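## Task

Remove the roll of masking tape from the closet, set it on the desk, and close the closet completely. The other two items must stay on the closet shelves. The robot must not fall or finish leaning, which counts as failure. Anything that stays in place only because the robot is holding it does not count.

## Robot and tools

ROBOT. TidyBot++: a mobile base (0.54 m long, 0.50 m wide, 0.38 m tall) on four driven casters, carrying one seven-joint arm with a two-finger gripper. The shoulder sits 0.12 m ahead of the base centre and 0.68 m above the floor. Cameras: base_camera and wrist_camera; the wrist camera looks along the hand. The arm starts folded with the hand pointing down; folded, the hand reaches up to 0.08 m past the base front and the elbow is up to 1.15 m high. A downward-pointing hand can go no higher than about 0.94 m, and only near the base.

FRAMES. Base frame: origin on the floor below the base centre, x forward, y left, z up. hand_pose is reported in it and marks the point between the finger pads; the hand's own z runs along the fingers and its y is the closing direction. The odometry frame is the base frame at the scene start. base_odometry counts wheel rotation, so slip looks like travel, and it drifts a few cm and several degrees over about thirty moves. Heading is positive to the left, -3.142 to 3.142. base_tilt is in degrees, positive when leaning forward or right; tilt and heading carry a fixed bias of about 1 degree.

execute_actions. Argument actions: a list holding one action or none (empty just returns state and images). An action may contain base, joints, or both, plus optional speeds; its motions start together. base holds exactly one relative command, measured from where the base last reported itself: translate_m (metres, forward positive, -2 to 2), strafe_m (metres, left positive, -2 to 2), or rotate_rad (radians, counter-clockwise seen from above positive, -6.3 to 6.3). joints is a single dict for the one arm with absolute targets in radians: joint_1_rad (any angle; whole arm about vertical, positive is clockwise from above, opposite to rotate_rad), joint_2_rad shoulder -2.249 to 2.249, joint_3_rad any angle, joint_4_rad elbow -2.579 to 2.579, joint_5_rad any angle, joint_6_rad wrist -2.099 to 2.099, joint_7_rad any angle (hand roll; with hand down, positive is counter-clockwise from above, and 1.57 opens the fingers toward left and right), and gripper_pos 0 (open) to 1 (closed), a scale not radians. Done tolerances: ±0.039 for joints 1 to 4, ±0.056 for 5 to 7, ±0.03 for the gripper. Free-turning joints take the short way, so rotate more than half a turn in steps. speeds caps top speed for that action only: translate_m and strafe_m 0.05 to 0.5 m/s, rotate_rad 0.1 to 1.57 rad/s; the maximum is the default. A base move needing over 8.667 s at its top speed is refused; no action runs past 15 s. cameras: list of base_camera, wrist_camera or all; missing, null or ["all"] gives all, [] gives none. Unknown keys, unknown cameras or out-of-range values refuse the call and nothing moves. Anything left out of an action may keep driving toward its previous target. Arm joints move up to 1.39 rad/s (1.22 for joints 5 to 7).

wait: seconds, 0 to 10; commands nothing and returns state and images. zoom_image: camera plus region [x0, y0, x1, y1] in pixels from the top-left, at most 504 by 504, on that camera's latest full image. finished_scene: scene, integer 1 or 2; final, reports success, and the next task arrives in its result. Answering without a tool call ends everything.

ARM GEOMETRY. Upper arm 0.42 m, forearm 0.31 m, hand 0.31 m to the hand point. With joint_1_rad 0, joint_3_rad 3.14, joint_5_rad 0 the arm stays in the x-z plane; angles from vertical (forward positive): upper arm joint_2, forearm joint_2 - joint_4, hand joint_2 - joint_4 - joint_6. Reach ahead of the shoulder is the sum of length x sin(angle); height above it is the sum of length x cos(angle). From 3.14, raising joint_3 swings a forward-bent forearm to the right; raising joint_5 swings a bent hand to the right.

GRIPPER. Gap is roughly 85 x (1 - gripper_pos) mm. At 1 the fingers squeeze at about 96-120 N each and keep squeezing; done means nothing or something very thin was caught, off_target means an object stopped them. Closed fingertips reach about 20 mm beyond the hand point.

RESULTS. A pictures line lists the camera order of images. base_status and joint_status report each motion: done (for the base, wheels turned enough even if slipping), off_target (resting away, maybe still pushing), contact_stop or time_out (target dropped, holding), not_followed, limit_stop_at_motor_heat. joint command not followed with a cause line means a self-collision check withheld arm targets (gripper still acts); withheld targets may be retried on later actions. on_its_own describes uncommanded motion. motor_effort gives percent of maximum, positive toward higher values, peak in brackets; readings are noisy and biased. ARM HIT means the arm struck itself or the base. MOTOR HOT warns from 60 C; an OVER-TEMPERATURE FAULT at 75 C lets the arm sag. A torque sensor hitting its limit (104.5 N m joints 1-4, 51.3 joints 5-7; warnings at 56.7 and 29.4) freezes arm and gripper for 10 s and skips the rest of the call; the base keeps going. If any call reports a stop, later robot calls in the same reply are skipped.

ACCURACY. Friction leaves joints slightly off even when all done; resending the same target does nothing. To correct, send each joint its previous command plus (wanted minus read). hand_pose may be off a cm or two; trust images. Held loads make the arm sag; never command a loaded joint to its read angle. The simulation keeps running while you think, holding your last command.

AVOID. A blocked base pushes hard until timeout and may still say done. Catching the arm on something above about 0.8 m while driving, or pushing sideways on a raised hand, can tip the robot; retract the arm or back away to level it. Don't drop, slam, or shove objects, and leave nothing held only by the robot at the end.

Each tool is called after "Call:" by a JSON object that holds its "name" and its "arguments".

## Session

Call:
{"name": "execute_actions", "arguments": {"actions": []}}

Scene clock: 0.00 s.
base_odometry: x=+0.000 y=+0.000 heading=+0.000 (m, m, rad; odometry frame)
base_tilt: forward=+0.0 right=+0.0 (deg)
base_status: not commanded
joint_positions: joint_1_rad=+0.025 joint_2_rad=-0.383 joint_3_rad=+3.155 joint_4_rad=-2.511 joint_5_rad=+0.014 joint_6_rad=-0.883 joint_7_rad=+1.601 gripper_pos=+0.000
joint_status: not commanded
motor_effort: joint_1_rad=+0 joint_2_rad=+0 joint_3_rad=+1 joint_4_rad=+11 joint_5_rad=+1 joint_6_rad=-2 joint_7_rad=+1 (%)
hand_pose: x=+0.2690 y=-0.0071 z=+0.5972 quat_wxyz=(+0.005, +0.998, +0.001, +0.065) (m; base frame)
pictures: base_camera, wrist_camera
Images, in order (width x height): base_camera 644x364, wrist_camera 644x476.

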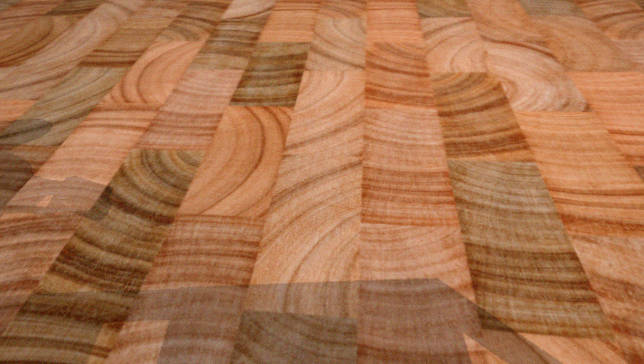

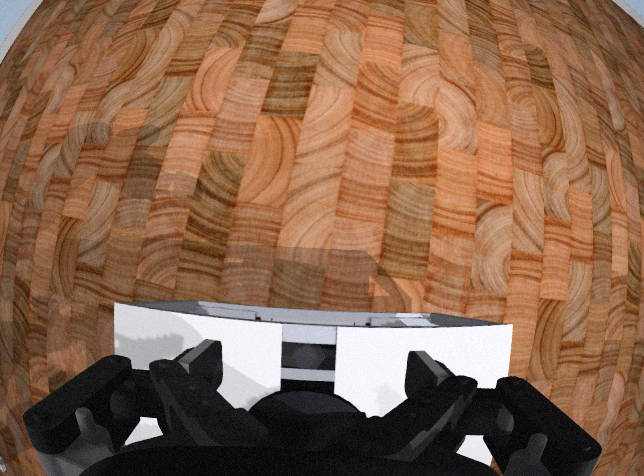

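Call:
{"name": "execute_actions", "arguments": {"actions": [{"joints":{"joint_6_rad":0.45}}]}}

Scene clock: 2.23 s.
base_odometry: x=+0.000 y=+0.000 heading=+0.000 (m, m, rad; odometry frame)
base_tilt: forward=+0.0 right=+0.0 (deg)
base_status: not commanded
joint_positions: joint_1_rad=+0.025 joint_2_rad=-0.383 joint_3_rad=+3.155 joint_4_rad=-2.511 joint_5_rad=+0.014 joint_6_rad=+0.439 joint_7_rad=+1.601 gripper_pos=+0.000
joint_status: all done
motor_effort: joint_1_rad=+0(0) joint_2_rad=-5(5) joint_3_rad=+0(0) joint_4_rad=+17(18) joint_5_rad=+1(0) joint_6_rad=+7(5) joint_7_rad=+1(1) (%)
hand_pose: x=+0.5375 y=-0.0131 z=+0.8690 quat_wxyz=(+0.022, +0.748, +0.003, +0.664) (m; base frame)
pictures: base_camera, wrist_camera
Images, in order (width x height): base_camera 644x364, wrist_camera 644x476.

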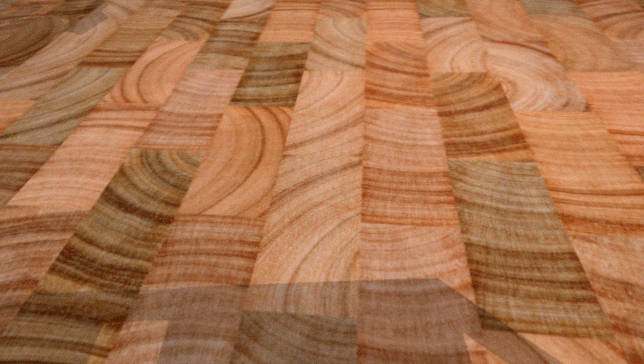

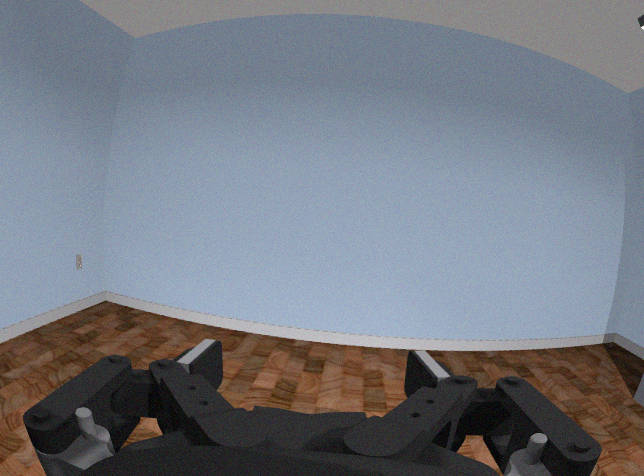

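Something to the right. Turn using joint 1.

Call:
{"name": "execute_actions", "arguments": {"actions": [{"base":{"rotate_rad":-1.57}}]}}

Scene clock: 5.00 s.
base_odometry: x=+0.000 y=+0.000 heading=-1.570 (m, m, rad; odometry frame)
base_tilt: forward=+0.0 right=+0.0 (deg)
base_status: done
joint_positions: joint_1_rad=+0.025 joint_2_rad=-0.383 joint_3_rad=+3.155 joint_4_rad=-2.511 joint_5_rad=+0.014 joint_6_rad=+0.439 joint_7_rad=+1.601 gripper_pos=+0.000
joint_status: not commanded
motor_effort: joint_1_rad=+0(1) joint_2_rad=-5(6) joint_3_rad=+0(2) joint_4_rad=+19(19) joint_5_rad=+1(1) joint_6_rad=+6(7) joint_7_rad=+1(2) (%)
hand_pose: x=+0.5375 y=-0.0135 z=+0.8690 quat_wxyz=(+0.023, +0.748, +0.002, +0.664) (m; base frame)
pictures: base_camera, wrist_camera
Images, in order (width x height): base_camera 644x364, wrist_camera 644x476.

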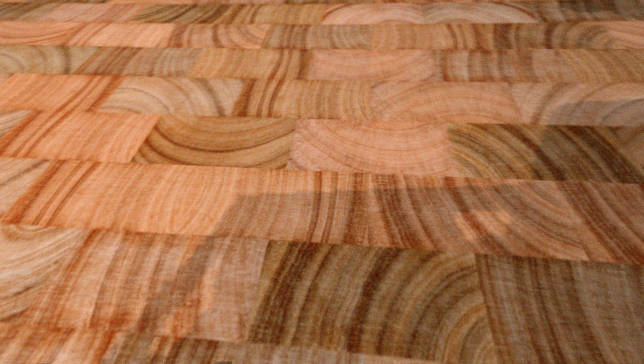

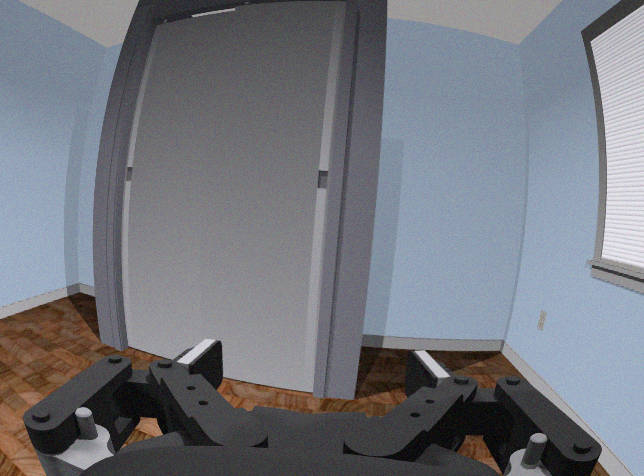

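Call:
{"name": "zoom_image", "arguments": {"camera": "wrist_camera", "region": [80, 0, 400, 400]}}

Call:
{"name": "execute_actions", "arguments": {"actions": [{"joints":{"joint_1_rad":1.6}}]}}

Region (80, 0, 400, 400) of wrist_camera's 644x476 image, scaled by 1.260; it fills the left 403 columns of this view, and the rest is white.

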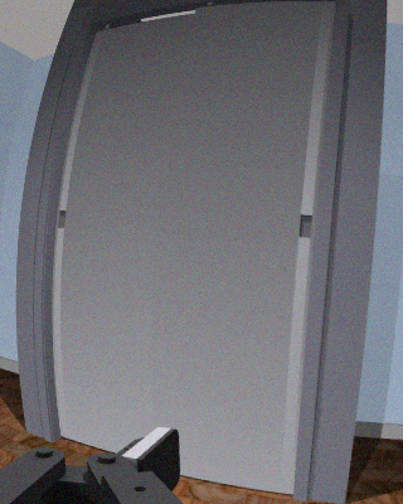

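Scene clock: 8.77 s.
base_odometry: x=+0.000 y=+0.000 heading=-1.570 (m, m, rad; odometry frame)
base_tilt: forward=+0.0 right=+0.0 (deg)
base_status: not commanded
joint_positions: joint_1_rad=+1.592 joint_2_rad=-0.383 joint_3_rad=+3.155 joint_4_rad=-2.511 joint_5_rad=+0.014 joint_6_rad=+0.439 joint_7_rad=+1.601 gripper_pos=+0.000
joint_status: all done
motor_effort: joint_1_rad=+0(1) joint_2_rad=-5(5) joint_3_rad=+1(1) joint_4_rad=+18(18) joint_5_rad=+1(0) joint_6_rad=+6(7) joint_7_rad=+1(1) (%)
hand_pose: x=+0.1072 y=-0.4185 z=+0.8690 quat_wxyz=(+0.484, +0.531, -0.526, +0.454) (m; base frame)
pictures: base_camera, wrist_camera
Images, in order (width x height): base_camera 644x364, wrist_camera 644x476.

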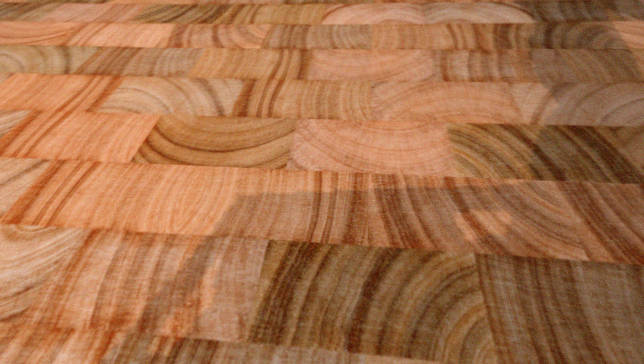

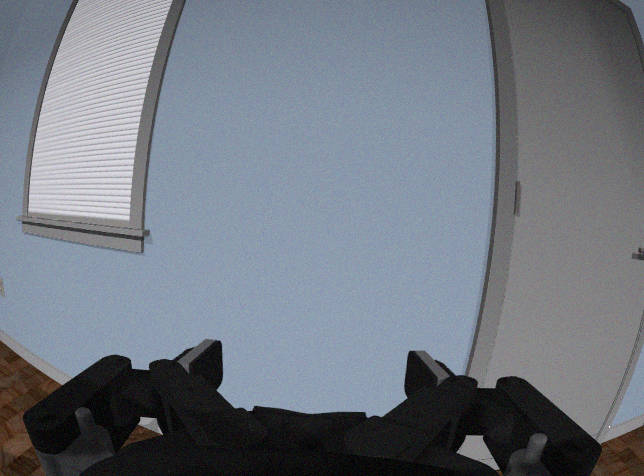

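Call:
{"name": "execute_actions", "arguments": {"actions": [{"joints":{"joint_1_rad":3.1}}], "cameras": ["wrist_camera"]}}

Scene clock: 12.00 s.
base_odometry: x=+0.000 y=+0.000 heading=-1.570 (m, m, rad; odometry frame)
base_tilt: forward=+0.0 right=+0.0 (deg)
base_status: not commanded
joint_positions: joint_1_rad=+3.092 joint_2_rad=-0.383 joint_3_rad=+3.155 joint_4_rad=-2.511 joint_5_rad=+0.014 joint_6_rad=+0.439 joint_7_rad=+1.601 gripper_pos=+0.000
joint_status: all done
motor_effort: joint_1_rad=+0(0) joint_2_rad=-5(5) joint_3_rad=+1(2) joint_4_rad=+18(18) joint_5_rad=+0(0) joint_6_rad=+6(6) joint_7_rad=+1(1) (%)
hand_pose: x=-0.2993 y=-0.0179 z=+0.8690 quat_wxyz=(+0.664, +0.030, -0.747, +0.002) (m; base frame)
pictures: wrist_camera
Images, in order (width x height): wrist_camera 644x476.

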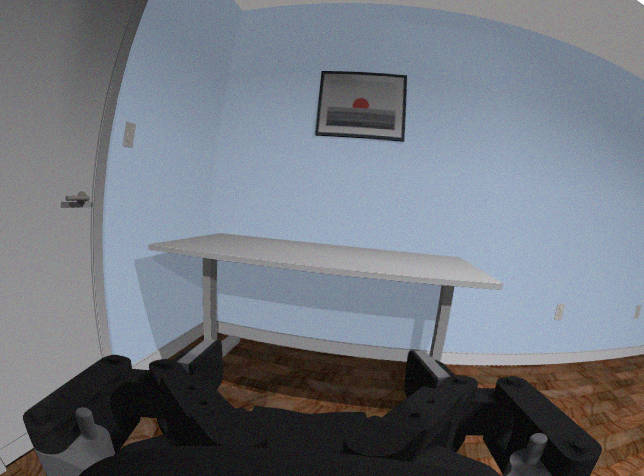

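Call:
{"name": "execute_actions", "arguments": {"actions": [{"joints":{"joint_1_rad":0.0},"base":{"rotate_rad":-0.08}}], "cameras": []}}

Call:
{"name": "execute_actions", "arguments": {"actions": [{"base":{"strafe_m":0.4}}]}}

Scene clock: 18.00 s.
base_odometry: x=+0.000 y=+0.000 heading=-1.650 (m, m, rad; odometry frame)
base_tilt: forward=+0.0 right=+0.0 (deg)
base_status: done
joint_positions: joint_1_rad=+0.008 joint_2_rad=-0.383 joint_3_rad=+3.155 joint_4_rad=-2.511 joint_5_rad=+0.014 joint_6_rad=+0.439 joint_7_rad=+1.601 gripper_pos=+0.000
joint_status: all done
motor_effort: joint_1_rad=+0(1) joint_2_rad=-5(5) joint_3_rad=+0(1) joint_4_rad=+19(19) joint_5_rad=+0(1) joint_6_rad=+6(7) joint_7_rad=+1(1) (%)
hand_pose: x=+0.5377 y=-0.0066 z=+0.8690 quat_wxyz=(+0.017, +0.748, +0.008, +0.664) (m; base frame)
pictures: none
No camera images: the call's "cameras" was empty. Leave "cameras" out to get every camera's image.

Scene clock: 20.13 s.
base_odometry: x=+0.399 y=-0.032 heading=-1.650 (m, m, rad; odometry frame)
base_tilt: forward=+0.0 right=+0.0 (deg)
base_status: done
joint_positions: joint_1_rad=+0.007 joint_2_rad=-0.383 joint_3_rad=+3.155 joint_4_rad=-2.511 joint_5_rad=+0.014 joint_6_rad=+0.439 joint_7_rad=+1.601 gripper_pos=+0.000
joint_status: not commanded
motor_effort: joint_1_rad=+0(1) joint_2_rad=-5(5) joint_3_rad=+1(2) joint_4_rad=+18(18) joint_5_rad=+0(0) joint_6_rad=+6(6) joint_7_rad=+1(1) (%)
hand_pose: x=+0.5377 y=-0.0059 z=+0.8690 quat_wxyz=(+0.017, +0.748, +0.009, +0.664) (m; base frame)
pictures: base_camera, wrist_camera
Images, in order (width x height): base_camera 644x364, wrist_camera 644x476.

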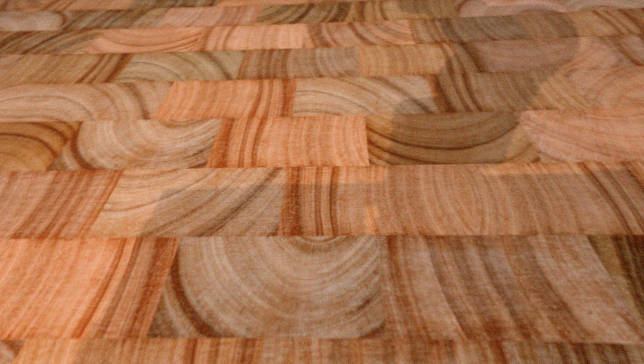

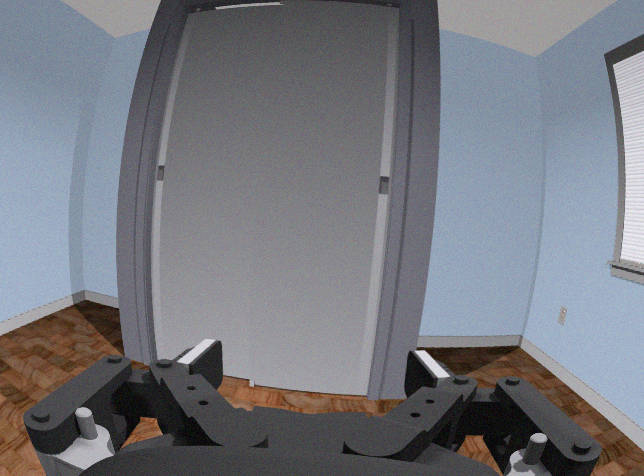

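Call:
{"name": "execute_actions", "arguments": {"actions": [{"joints":{"joint_4_rad":-2.01,"joint_6_rad":0.06,"joint_7_rad":1.57,"gripper_pos":1},"base":{"translate_m":0.6}}]}}

Call:
{"name": "execute_actions", "arguments": {"actions": [{"base":{"strafe_m":-0.28}}]}}

Scene clock: 24.20 s.
base_odometry: x=+0.352 y=-0.630 heading=-1.650 (m, m, rad; odometry frame)
base_tilt: forward=+0.0 right=+0.0 (deg)
base_status: done
joint_positions: joint_1_rad=+0.007 joint_2_rad=-0.383 joint_3_rad=+3.155 joint_4_rad=-2.026 joint_5_rad=+0.014 joint_6_rad=+0.092 joint_7_rad=+1.591 gripper_pos=+0.999
joint_status: all done
motor_effort: joint_1_rad=+0(0) joint_2_rad=-7(10) joint_3_rad=+1(1) joint_4_rad=+21(22) joint_5_rad=+0(1) joint_6_rad=+6(7) joint_7_rad=+1(1) (%)
hand_pose: x=+0.5868 y=-0.0092 z=+1.0551 quat_wxyz=(+0.017, +0.700, +0.004, +0.713) (m; base frame)
pictures: base_camera, wrist_camera
Images, in order (width x height): base_camera 644x364, wrist_camera 644x476.

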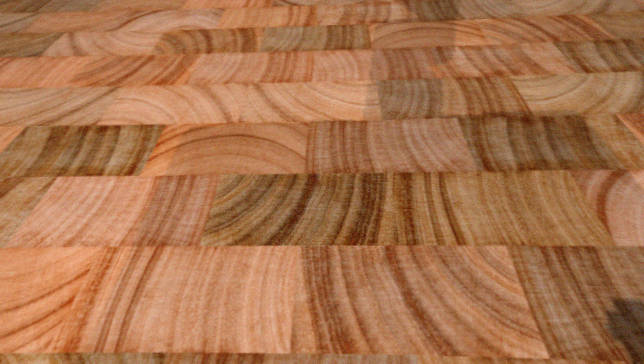

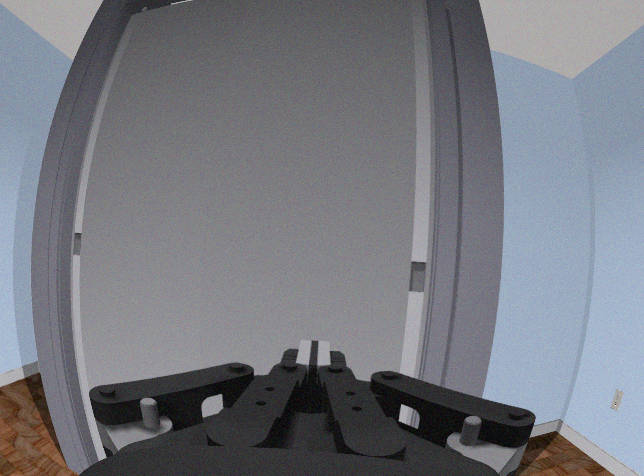

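Scene clock: 26.07 s.
base_odometry: x=+0.072 y=-0.608 heading=-1.649 (m, m, rad; odometry frame)
base_tilt: forward=+0.0 right=+0.0 (deg)
base_status: done
joint_positions: joint_1_rad=+0.007 joint_2_rad=-0.383 joint_3_rad=+3.157 joint_4_rad=-2.026 joint_5_rad=+0.014 joint_6_rad=+0.091 joint_7_rad=+1.591 gripper_pos=+0.999
joint_status: not commanded
motor_effort: joint_1_rad=+0(1) joint_2_rad=-8(8) joint_3_rad=+1(3) joint_4_rad=+22(20) joint_5_rad=+1(0) joint_6_rad=+6(7) joint_7_rad=+1(1) (%)
hand_pose: x=+0.5868 y=-0.0104 z=+1.0550 quat_wxyz=(+0.018, +0.701, +0.003, +0.713) (m; base frame)
pictures: base_camera, wrist_camera
Images, in order (width x height): base_camera 644x364, wrist_camera 644x476.

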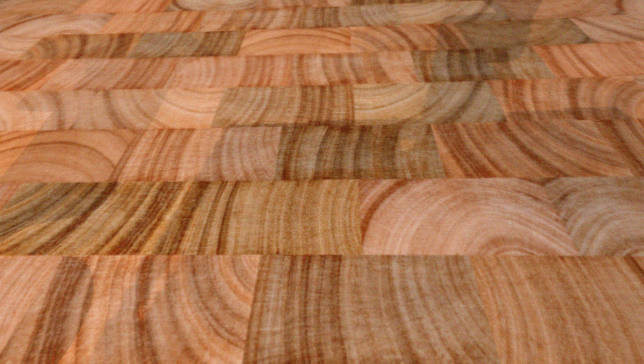

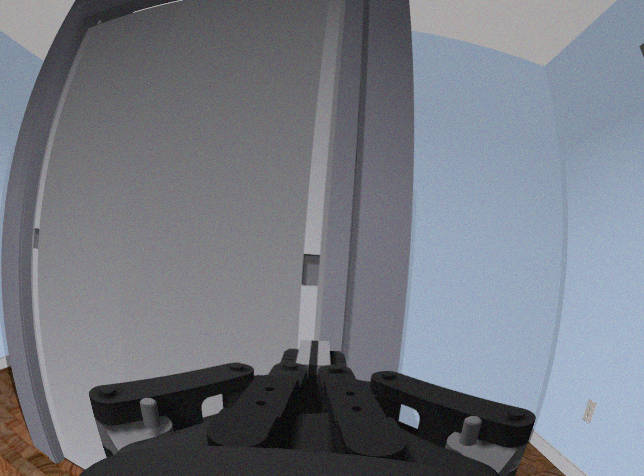

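Call:
{"name": "execute_actions", "arguments": {"actions": [{"base":{"translate_m":0.3}}]}}

Scene clock: 29.77 s.
base_odometry: x=+0.049 y=-0.908 heading=-1.649 (m, m, rad; odometry frame)
base_tilt: forward=+0.0 right=+0.0 (deg)
base_status: done
joint_positions: joint_1_rad=+0.007 joint_2_rad=-0.377 joint_3_rad=+3.157 joint_4_rad=-2.026 joint_5_rad=+0.014 joint_6_rad=+0.090 joint_7_rad=+1.591 gripper_pos=+0.999
joint_status: not commanded
motor_effort: joint_1_rad=+0(0) joint_2_rad=-7(10) joint_3_rad=+0(1) joint_4_rad=+20(20) joint_5_rad=+1(1) joint_6_rad=+6(7) joint_7_rad=+1(1) (%)
hand_pose: x=+0.5887 y=-0.0104 z=+1.0528 quat_wxyz=(+0.017, +0.702, +0.003, +0.711) (m; base frame)
pictures: base_camera, wrist_camera
Images, in order (width x height): base_camera 644x364, wrist_camera 644x476.

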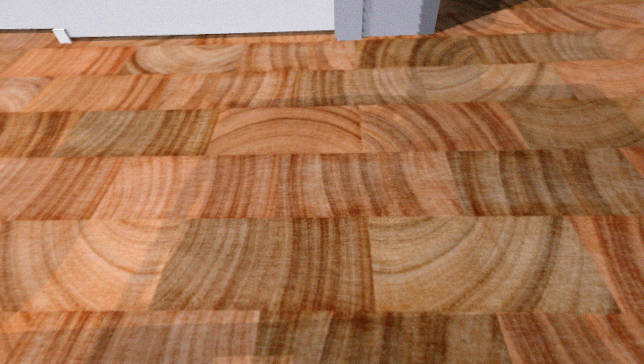

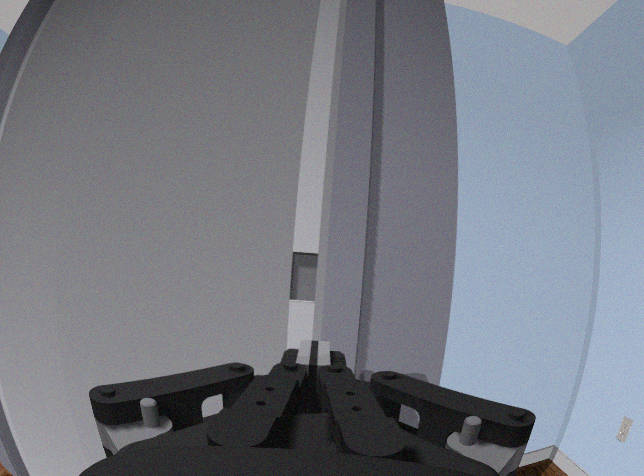

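Call:
{"name": "execute_actions", "arguments": {"actions": [{"base":{"strafe_m":0.022}}], "cameras": []}}

Call:
{"name": "execute_actions", "arguments": {"actions": [{"base":{"translate_m":0.18},"joints":{"joint_4_rad":-1.97,"joint_6_rad":0.05}}]}}

Scene clock: 32.37 s.
base_odometry: x=+0.071 y=-0.910 heading=-1.650 (m, m, rad; odometry frame)
base_tilt: forward=+0.0 right=+0.0 (deg)
base_status: done
joint_positions: joint_1_rad=+0.006 joint_2_rad=-0.378 joint_3_rad=+3.154 joint_4_rad=-2.026 joint_5_rad=+0.014 joint_6_rad=+0.090 joint_7_rad=+1.591 gripper_pos=+0.999
joint_status: not commanded
motor_effort: joint_1_rad=+0(1) joint_2_rad=-8(9) joint_3_rad=+1(2) joint_4_rad=+20(21) joint_5_rad=+0(0) joint_6_rad=+7(6) joint_7_rad=+2(0) (%)
hand_pose: x=+0.5887 y=-0.0084 z=+1.0528 quat_wxyz=(+0.017, +0.702, +0.005, +0.712) (m; base frame)
pictures: none
No camera images: the call's "cameras" was empty. Leave "cameras" out to get every camera's image.

Scene clock: 34.03 s.
base_odometry: x=+0.057 y=-1.089 heading=-1.649 (m, m, rad; odometry frame)
base_tilt: forward=+0.0 right=+0.0 (deg)
base_status: done
joint_positions: joint_1_rad=+0.006 joint_2_rad=-0.376 joint_3_rad=+3.154 joint_4_rad=-1.984 joint_5_rad=+0.014 joint_6_rad=+0.082 joint_7_rad=+1.591 gripper_pos=+0.999
joint_status: all done
motor_effort: joint_1_rad=+0(0) joint_2_rad=-8(11) joint_3_rad=+1(1) joint_4_rad=+20(22) joint_5_rad=+0(1) joint_6_rad=+6(7) joint_7_rad=+1(1) (%)
hand_pose: x=+0.5895 y=-0.0085 z=+1.0755 quat_wxyz=(+0.017, +0.691, +0.005, +0.723) (m; base frame)
pictures: base_camera, wrist_camera
Images, in order (width x height): base_camera 644x364, wrist_camera 644x476.

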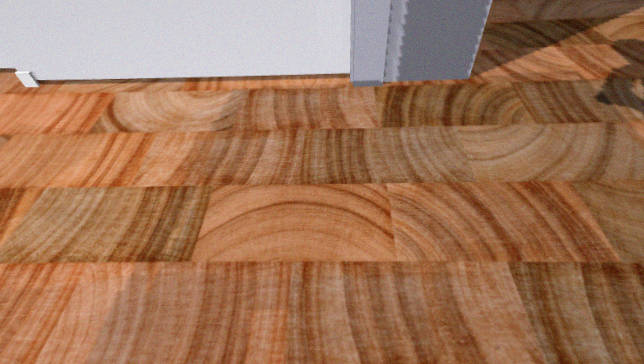

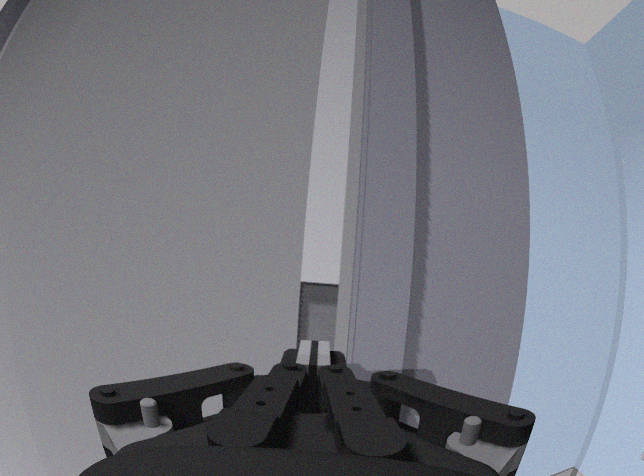

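Call:
{"name": "execute_actions", "arguments": {"actions": [{"base":{"translate_m":0.08},"speeds":{"translate_m":0.1}}], "cameras": ["wrist_camera"]}}

Scene clock: 35.97 s.
base_odometry: x=+0.051 y=-1.169 heading=-1.649 (m, m, rad; odometry frame)
base_tilt: forward=+0.0 right=+0.0 (deg)
base_status: done
joint_positions: joint_1_rad=+0.006 joint_2_rad=-0.381 joint_3_rad=+3.154 joint_4_rad=-1.984 joint_5_rad=+0.014 joint_6_rad=+0.081 joint_7_rad=+1.591 gripper_pos=+0.999
joint_status: not commanded
motor_effort: joint_1_rad=+0(0) joint_2_rad=-8(11) joint_3_rad=+0(1) joint_4_rad=+20(21) joint_5_rad=+0(1) joint_6_rad=+6(7) joint_7_rad=+1(1) (%)
hand_pose: x=+0.5879 y=-0.0085 z=+1.0773 quat_wxyz=(+0.017, +0.690, +0.005, +0.724) (m; base frame)
pictures: wrist_camera
Images, in order (width x height): wrist_camera 644x476.

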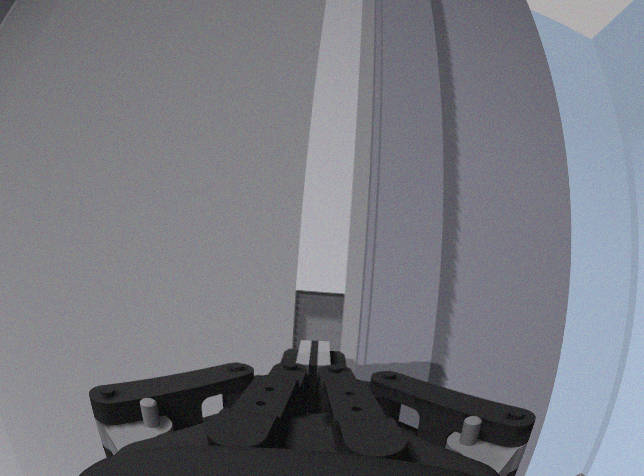

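Call:
{"name": "execute_actions", "arguments": {"actions": [{"base":{"translate_m":0.05},"speeds":{"translate_m":0.05}}], "cameras": ["wrist_camera"]}}

Scene clock: 38.07 s.
base_odometry: x=+0.047 y=-1.219 heading=-1.649 (m, m, rad; odometry frame)
base_tilt: forward=+0.0 right=+0.0 (deg)
base_status: done
joint_positions: joint_1_rad=+0.006 joint_2_rad=-0.382 joint_3_rad=+3.154 joint_4_rad=-1.984 joint_5_rad=+0.014 joint_6_rad=+0.081 joint_7_rad=+1.591 gripper_pos=+0.999
joint_status: not commanded
motor_effort: joint_1_rad=+0(0) joint_2_rad=-8(11) joint_3_rad=+1(1) joint_4_rad=+21(21) joint_5_rad=+0(0) joint_6_rad=+7(6) joint_7_rad=+1(1) (%)
hand_pose: x=+0.5875 y=-0.0085 z=+1.0777 quat_wxyz=(+0.017, +0.689, +0.005, +0.724) (m; base frame)
pictures: wrist_camera
Images, in order (width x height): wrist_camera 644x476.

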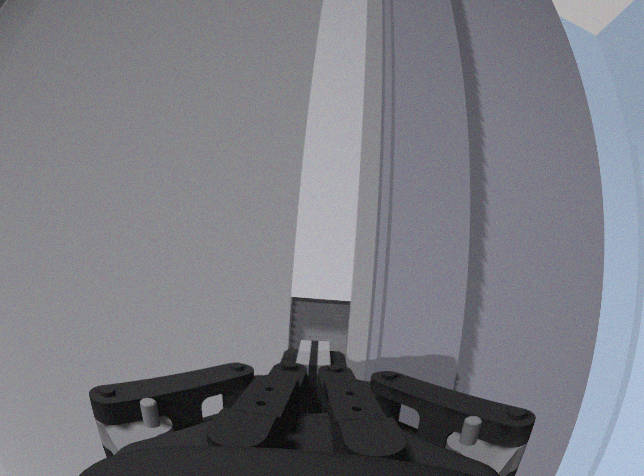

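Call:
{"name": "execute_actions", "arguments": {"actions": [{"base":{"translate_m":0.04},"speeds":{"translate_m":0.05}}], "cameras": ["wrist_camera"]}}

Scene clock: 39.80 s.
base_odometry: x=+0.044 y=-1.259 heading=-1.649 (m, m, rad; odometry frame)
base_tilt: forward=+0.0 right=+0.0 (deg)
base_status: done
joint_positions: joint_1_rad=+0.006 joint_2_rad=-0.382 joint_3_rad=+3.154 joint_4_rad=-1.984 joint_5_rad=+0.014 joint_6_rad=+0.081 joint_7_rad=+1.591 gripper_pos=+0.999
joint_status: not commanded
motor_effort: joint_1_rad=+0(0) joint_2_rad=-8(11) joint_3_rad=+1(1) joint_4_rad=+21(20) joint_5_rad=+0(0) joint_6_rad=+7(6) joint_7_rad=+1(1) (%)
hand_pose: x=+0.5872 y=-0.0085 z=+1.0780 quat_wxyz=(+0.017, +0.689, +0.005, +0.724) (m; base frame)
pictures: wrist_camera
Images, in order (width x height): wrist_camera 644x476.

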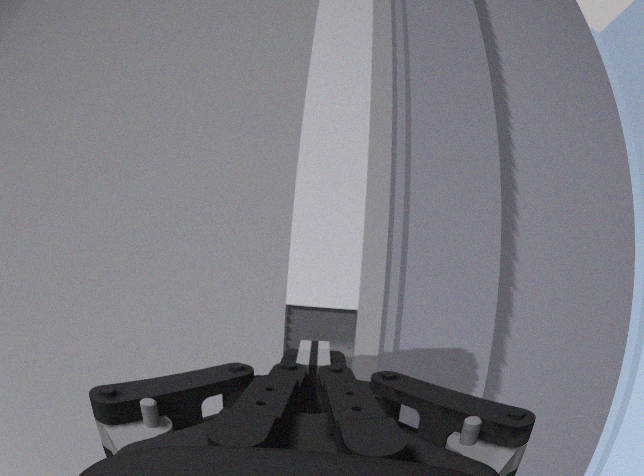

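Call:
{"name": "execute_actions", "arguments": {"actions": [{"base":{"translate_m":0.03},"speeds":{"translate_m":0.05}}], "cameras": ["wrist_camera"]}}

Scene clock: 44.33 s.
base_odometry: x=+0.042 y=-1.289 heading=-1.649 (m, m, rad; odometry frame)
base_tilt: forward=+0.0 right=+0.0 (deg)
base_status: done
joint_positions: joint_1_rad=+0.006 joint_2_rad=-0.382 joint_3_rad=+3.154 joint_4_rad=-1.984 joint_5_rad=+0.014 joint_6_rad=+0.081 joint_7_rad=+1.591 gripper_pos=+0.999
joint_status: not commanded
motor_effort: joint_1_rad=+0(0) joint_2_rad=-8(10) joint_3_rad=+1(2) joint_4_rad=+20(21) joint_5_rad=+0(0) joint_6_rad=+7(7) joint_7_rad=+1(1) (%)
hand_pose: x=+0.5873 y=-0.0085 z=+1.0779 quat_wxyz=(+0.017, +0.689, +0.005, +0.724) (m; base frame)
pictures: wrist_camera
Images, in order (width x height): wrist_camera 644x476.

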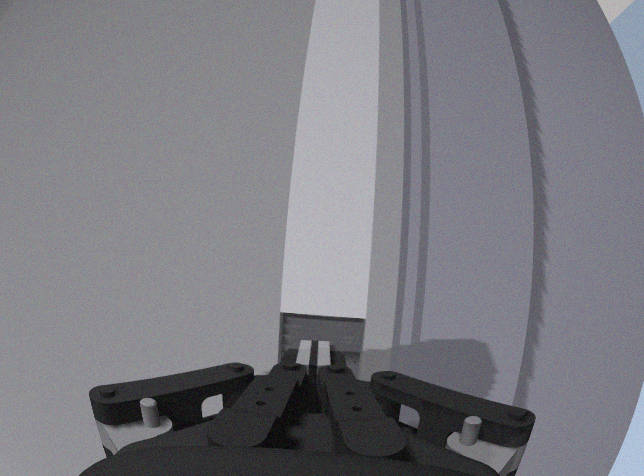

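Call:
{"name": "execute_actions", "arguments": {"actions": [{"base":{"translate_m":0.025},"speeds":{"translate_m":0.05}}], "cameras": ["wrist_camera"]}}

Scene clock: 45.97 s.
base_odometry: x=+0.040 y=-1.314 heading=-1.649 (m, m, rad; odometry frame)
base_tilt: forward=+0.0 right=+0.0 (deg)
base_status: done
joint_positions: joint_1_rad=+0.006 joint_2_rad=-0.417 joint_3_rad=+3.154 joint_4_rad=-1.992 joint_5_rad=+0.014 joint_6_rad=+0.053 joint_7_rad=+1.591 gripper_pos=+0.999
joint_status: not commanded
motor_effort: joint_1_rad=+0(1) joint_2_rad=+0(9) joint_3_rad=+1(2) joint_4_rad=+25(28) joint_5_rad=+0(0) joint_6_rad=+11(12) joint_7_rad=+1(1) (%)
hand_pose: x=+0.5738 y=-0.0085 z=+1.0805 quat_wxyz=(+0.017, +0.690, +0.004, +0.724) (m; base frame)
pictures: wrist_camera
Images, in order (width x height): wrist_camera 644x476.

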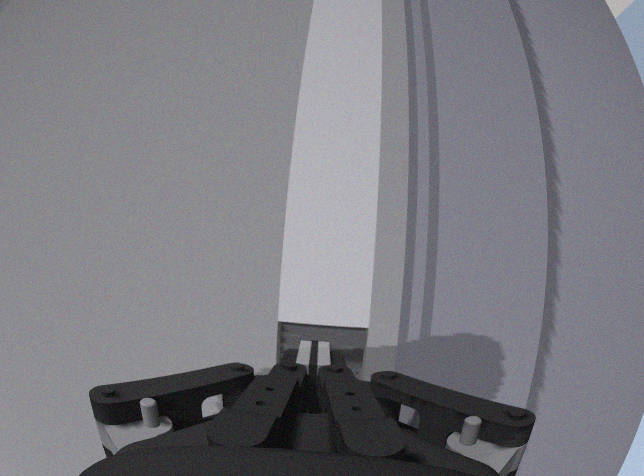

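Contact. Back slightly and slide left.

Call:
{"name": "execute_actions", "arguments": {"actions": [{"base":{"translate_m":-0.008},"speeds":{"translate_m":0.05}}], "cameras": []}}

Call:
{"name": "execute_actions", "arguments": {"actions": [{"base":{"strafe_m":0.1},"speeds":{"strafe_m":0.06}}]}}

Scene clock: 47.23 s.
base_odometry: x=+0.040 y=-1.306 heading=-1.649 (m, m, rad; odometry frame)
base_tilt: forward=+0.0 right=+0.0 (deg)
base_status: done
joint_positions: joint_1_rad=+0.006 joint_2_rad=-0.397 joint_3_rad=+3.154 joint_4_rad=-1.979 joint_5_rad=+0.014 joint_6_rad=+0.053 joint_7_rad=+1.591 gripper_pos=+0.999
joint_status: not commanded
motor_effort: joint_1_rad=+0(1) joint_2_rad=-4(7) joint_3_rad=+0(1) joint_4_rad=+22(24) joint_5_rad=+1(0) joint_6_rad=+7(10) joint_7_rad=+1(1) (%)
hand_pose: x=+0.5817 y=-0.0085 z=+1.0792 quat_wxyz=(+0.017, +0.692, +0.004, +0.721) (m; base frame)
pictures: none
No camera images: the call's "cameras" was empty. Leave "cameras" out to get every camera's image.

Scene clock: 49.40 s.
base_odometry: x=+0.140 y=-1.314 heading=-1.649 (m, m, rad; odometry frame)
base_tilt: forward=+0.0 right=+0.0 (deg)
base_status: done
joint_positions: joint_1_rad=+0.016 joint_2_rad=-0.395 joint_3_rad=+3.174 joint_4_rad=-1.978 joint_5_rad=+0.014 joint_6_rad=+0.053 joint_7_rad=+1.591 gripper_pos=+0.999
joint_status: not commanded
motor_effort: joint_1_rad=-2(6) joint_2_rad=-7(7) joint_3_rad=-3(7) joint_4_rad=+21(22) joint_5_rad=+1(1) joint_6_rad=+6(8) joint_7_rad=+1(1) (%)
hand_pose: x=+0.5821 y=-0.0248 z=+1.0792 quat_wxyz=(+0.024, +0.692, -0.008, +0.721) (m; base frame)
pictures: base_camera, wrist_camera
Images, in order (width x height): base_camera 644x364, wrist_camera 644x476.

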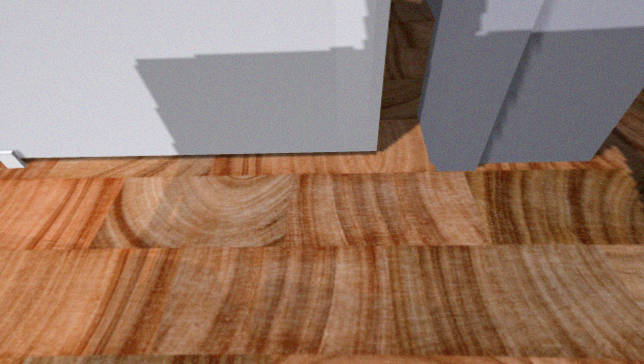

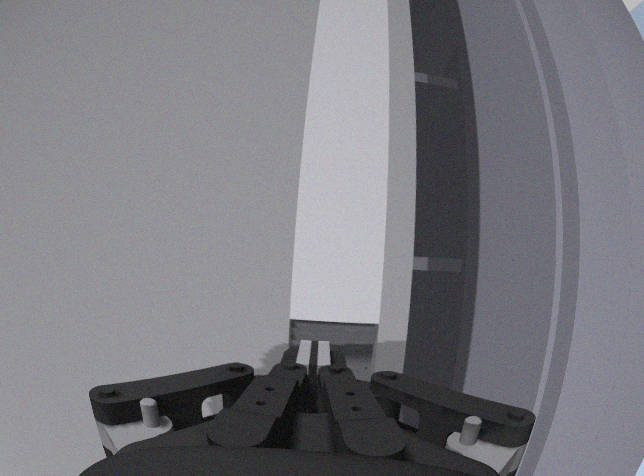

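Call:
{"name": "execute_actions", "arguments": {"actions": [{"base":{"strafe_m":0.35},"speeds":{"strafe_m":0.12}}]}}

Scene clock: 54.03 s.
base_odometry: x=+0.489 y=-1.341 heading=-1.649 (m, m, rad; odometry frame)
base_tilt: forward=+0.0 right=+0.0 (deg)
base_status: done
joint_positions: joint_1_rad=+0.011 joint_2_rad=-0.393 joint_3_rad=+3.168 joint_4_rad=-1.978 joint_5_rad=+0.014 joint_6_rad=+0.053 joint_7_rad=+1.591 gripper_pos=+0.999
joint_status: not commanded
motor_effort: joint_1_rad=+0(8) joint_2_rad=-7(8) joint_3_rad=+1(11) joint_4_rad=+21(21) joint_5_rad=+0(1) joint_6_rad=+7(6) joint_7_rad=+1(1) (%)
hand_pose: x=+0.5831 y=-0.0186 z=+1.0784 quat_wxyz=(+0.021, +0.693, -0.004, +0.720) (m; base frame)
pictures: base_camera, wrist_camera
Images, in order (width x height): base_camera 644x364, wrist_camera 644x476.

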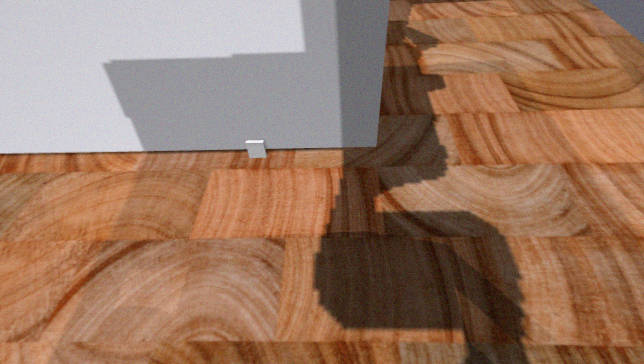

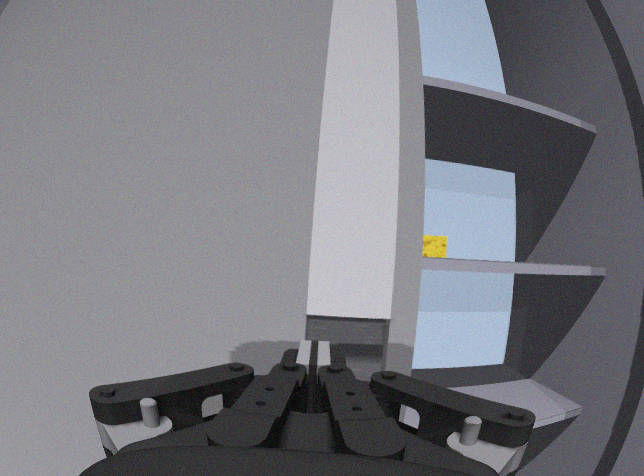

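Call:
{"name": "execute_actions", "arguments": {"actions": [{"base":{"translate_m":-0.15}}], "cameras": []}}

Call:
{"name": "execute_actions", "arguments": {"actions": [{"base":{"strafe_m":-0.25},"joints":{"joint_6_rad":-0.2}}]}}

Scene clock: 56.97 s.
base_odometry: x=+0.501 y=-1.191 heading=-1.649 (m, m, rad; odometry frame)
base_tilt: forward=+0.0 right=+0.0 (deg)
base_status: done
joint_positions: joint_1_rad=+0.010 joint_2_rad=-0.390 joint_3_rad=+3.168 joint_4_rad=-1.978 joint_5_rad=+0.014 joint_6_rad=+0.053 joint_7_rad=+1.591 gripper_pos=+0.999
joint_status: not commanded
motor_effort: joint_1_rad=+0(0) joint_2_rad=-8(10) joint_3_rad=+0(1) joint_4_rad=+22(21) joint_5_rad=+1(0) joint_6_rad=+7(7) joint_7_rad=+1(1) (%)
hand_pose: x=+0.5846 y=-0.0184 z=+1.0766 quat_wxyz=(+0.021, +0.695, -0.003, +0.719) (m; base frame)
pictures: none
No camera images: the call's "cameras" was empty. Leave "cameras" out to get every camera's image.

Scene clock: 58.73 s.
base_odometry: x=+0.252 y=-1.172 heading=-1.649 (m, m, rad; odometry frame)
base_tilt: forward=+0.0 right=+0.0 (deg)
base_status: done
joint_positions: joint_1_rad=+0.008 joint_2_rad=-0.384 joint_3_rad=+3.162 joint_4_rad=-1.977 joint_5_rad=+0.014 joint_6_rad=-0.187 joint_7_rad=+1.591 gripper_pos=+0.999
joint_status: all done
motor_effort: joint_1_rad=+0(1) joint_2_rad=-7(9) joint_3_rad=+1(1) joint_4_rad=+21(23) joint_5_rad=+0(0) joint_6_rad=+6(7) joint_7_rad=+1(1) (%)
hand_pose: x=+0.5801 y=-0.0147 z=+1.0004 quat_wxyz=(+0.017, +0.777, -0.001, +0.629) (m; base frame)
pictures: base_camera, wrist_camera
Images, in order (width x height): base_camera 644x364, wrist_camera 644x476.

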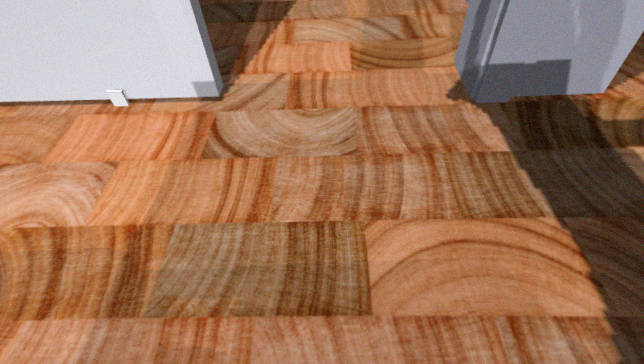

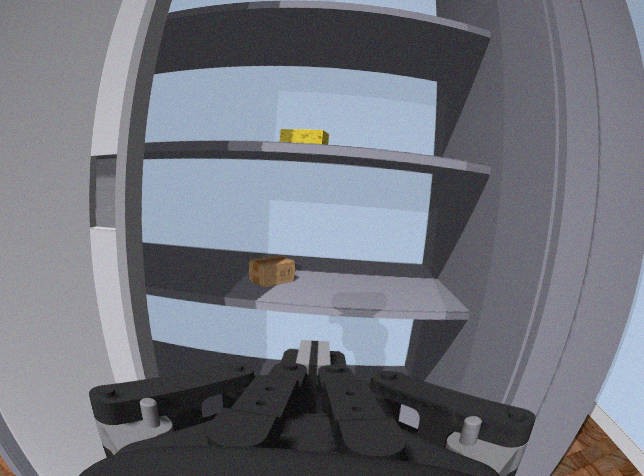

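Call:
{"name": "execute_actions", "arguments": {"actions": [{"base":{"translate_m":0.2},"joints":{"joint_6_rad":-0.6,"joint_1_rad":-0.2}}]}}

Scene clock: 61.00 s.
base_odometry: x=+0.236 y=-1.371 heading=-1.649 (m, m, rad; odometry frame)
base_tilt: forward=+0.0 right=+0.0 (deg)
base_status: done
joint_positions: joint_1_rad=-0.192 joint_2_rad=-0.378 joint_3_rad=+3.161 joint_4_rad=-1.977 joint_5_rad=+0.014 joint_6_rad=-0.571 joint_7_rad=+1.591 gripper_pos=+0.999
joint_status: all done
motor_effort: joint_1_rad=+0(1) joint_2_rad=-7(10) joint_3_rad=+1(1) joint_4_rad=+19(22) joint_5_rad=+1(1) joint_6_rad=+5(7) joint_7_rad=+1(1) (%)
hand_pose: x=+0.5293 y=+0.0699 z=+0.8888 quat_wxyz=(-0.033, +0.880, +0.088, +0.466) (m; base frame)
pictures: base_camera, wrist_camera
Images, in order (width x height): base_camera 644x364, wrist_camera 644x476.

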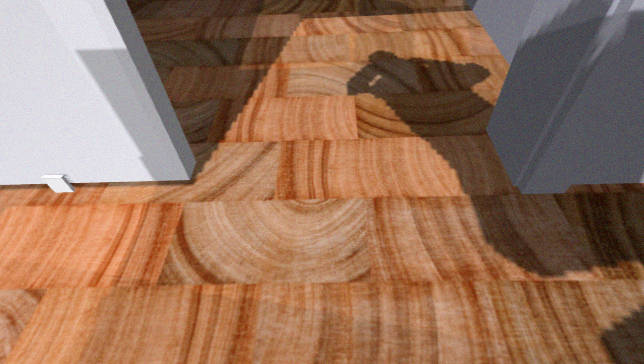

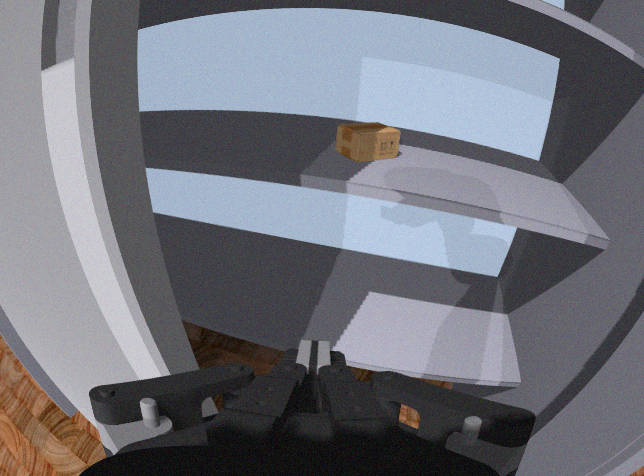

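Call:
{"name": "execute_actions", "arguments": {"actions": [{"joints":{"joint_5_rad":-1.57,"joint_1_rad":0.1,"joint_7_rad":3.14,"joint_6_rad":-0.7,"joint_4_rad":-2.1},"base":{"translate_m":-0.05}}], "cameras": ["wrist_camera"]}}

Call:
{"name": "execute_actions", "arguments": {"actions": [{"base":{"translate_m":0.2},"speeds":{"translate_m":0.2}}]}}

Scene clock: 64.97 s.
base_odometry: x=+0.240 y=-1.321 heading=-1.649 (m, m, rad; odometry frame)
base_tilt: forward=+0.0 right=+0.0 (deg)
base_status: done
joint_positions: joint_1_rad=+0.092 joint_2_rad=-0.386 joint_3_rad=+3.161 joint_4_rad=-2.081 joint_5_rad=-1.563 joint_6_rad=-0.666 joint_7_rad=+3.135 gripper_pos=+0.999
joint_status: all done
motor_effort: joint_1_rad=+0(0) joint_2_rad=-6(10) joint_3_rad=+2(2) joint_4_rad=+19(20) joint_5_rad=-5(5) joint_6_rad=-2(5) joint_7_rad=+1(1) (%)
hand_pose: x=+0.5342 y=+0.1463 z=+1.0025 quat_wxyz=(-0.212, +0.720, +0.175, +0.637) (m; base frame)
pictures: wrist_camera
Images, in order (width x height): wrist_camera 644x476.

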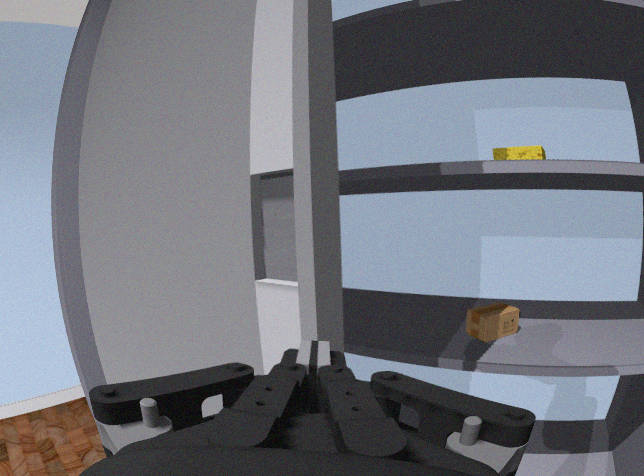

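Scene clock: 66.73 s.
base_odometry: x=+0.224 y=-1.521 heading=-1.650 (m, m, rad; odometry frame)
base_tilt: forward=+0.0 right=+0.0 (deg)
base_status: done
joint_positions: joint_1_rad=+0.092 joint_2_rad=-0.382 joint_3_rad=+3.161 joint_4_rad=-2.082 joint_5_rad=-1.563 joint_6_rad=-0.668 joint_7_rad=+3.135 gripper_pos=+0.999
joint_status: not commanded
motor_effort: joint_1_rad=+0(1) joint_2_rad=-7(9) joint_3_rad=+2(2) joint_4_rad=+20(20) joint_5_rad=-5(5) joint_6_rad=-2(2) joint_7_rad=+1(0) (%)
hand_pose: x=+0.5348 y=+0.1468 z=+1.0006 quat_wxyz=(-0.214, +0.721, +0.175, +0.635) (m; base frame)
pictures: base_camera, wrist_camera
Images, in order (width x height): base_camera 644x364, wrist_camera 644x476.

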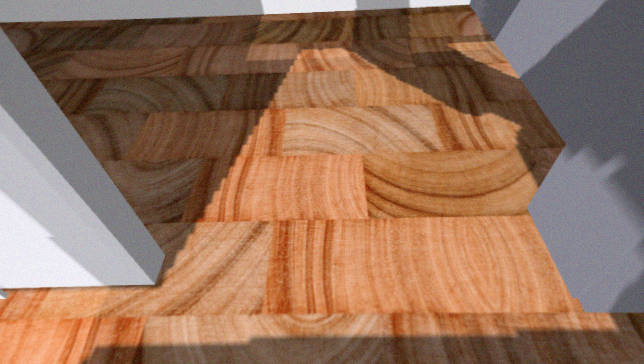

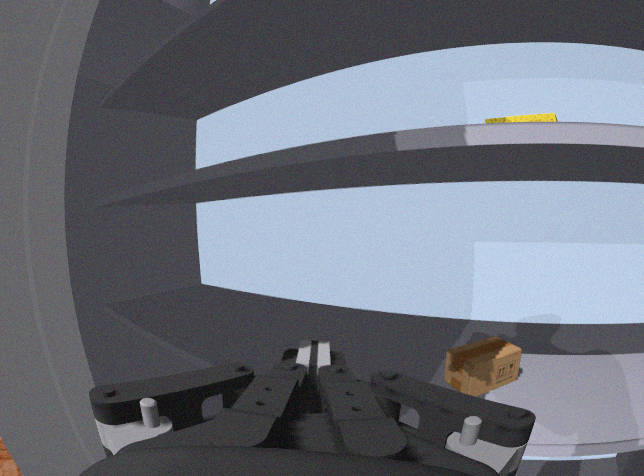

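Call:
{"name": "execute_actions", "arguments": {"actions": [{"joints":{"joint_5_rad":-0.9,"joint_1_rad":0.2,"joint_7_rad":2.3,"joint_6_rad":-0.9,"joint_4_rad":-2.0}}], "cameras": ["wrist_camera"]}}

Scene clock: 69.20 s.
base_odometry: x=+0.224 y=-1.521 heading=-1.650 (m, m, rad; odometry frame)
base_tilt: forward=+0.0 right=+0.0 (deg)
base_status: not commanded
joint_positions: joint_1_rad=+0.192 joint_2_rad=-0.382 joint_3_rad=+3.161 joint_4_rad=-2.018 joint_5_rad=-0.910 joint_6_rad=-0.869 joint_7_rad=+2.300 gripper_pos=+0.999
joint_status: all done
motor_effort: joint_1_rad=+0(1) joint_2_rad=-6(6) joint_3_rad=+2(2) joint_4_rad=+18(19) joint_5_rad=-5(5) joint_6_rad=+1(0) joint_7_rad=+1(2) (%)
hand_pose: x=+0.4984 y=+0.1109 z=+0.8947 quat_wxyz=(-0.239, +0.866, +0.059, +0.436) (m; base frame)
pictures: wrist_camera
Images, in order (width x height): wrist_camera 644x476.

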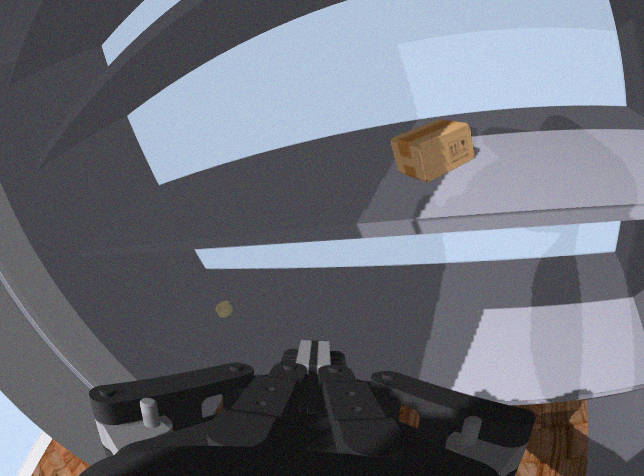

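Call:
{"name": "zoom_image", "arguments": {"camera": "wrist_camera", "region": [160, 250, 300, 360]}}

Region (160, 250, 300, 360) of wrist_camera's 644x476 image, scaled by 3.600; it fills the top 396 rows of this view, and the rest is white.

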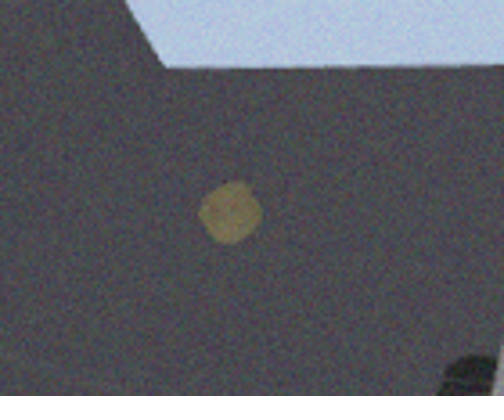

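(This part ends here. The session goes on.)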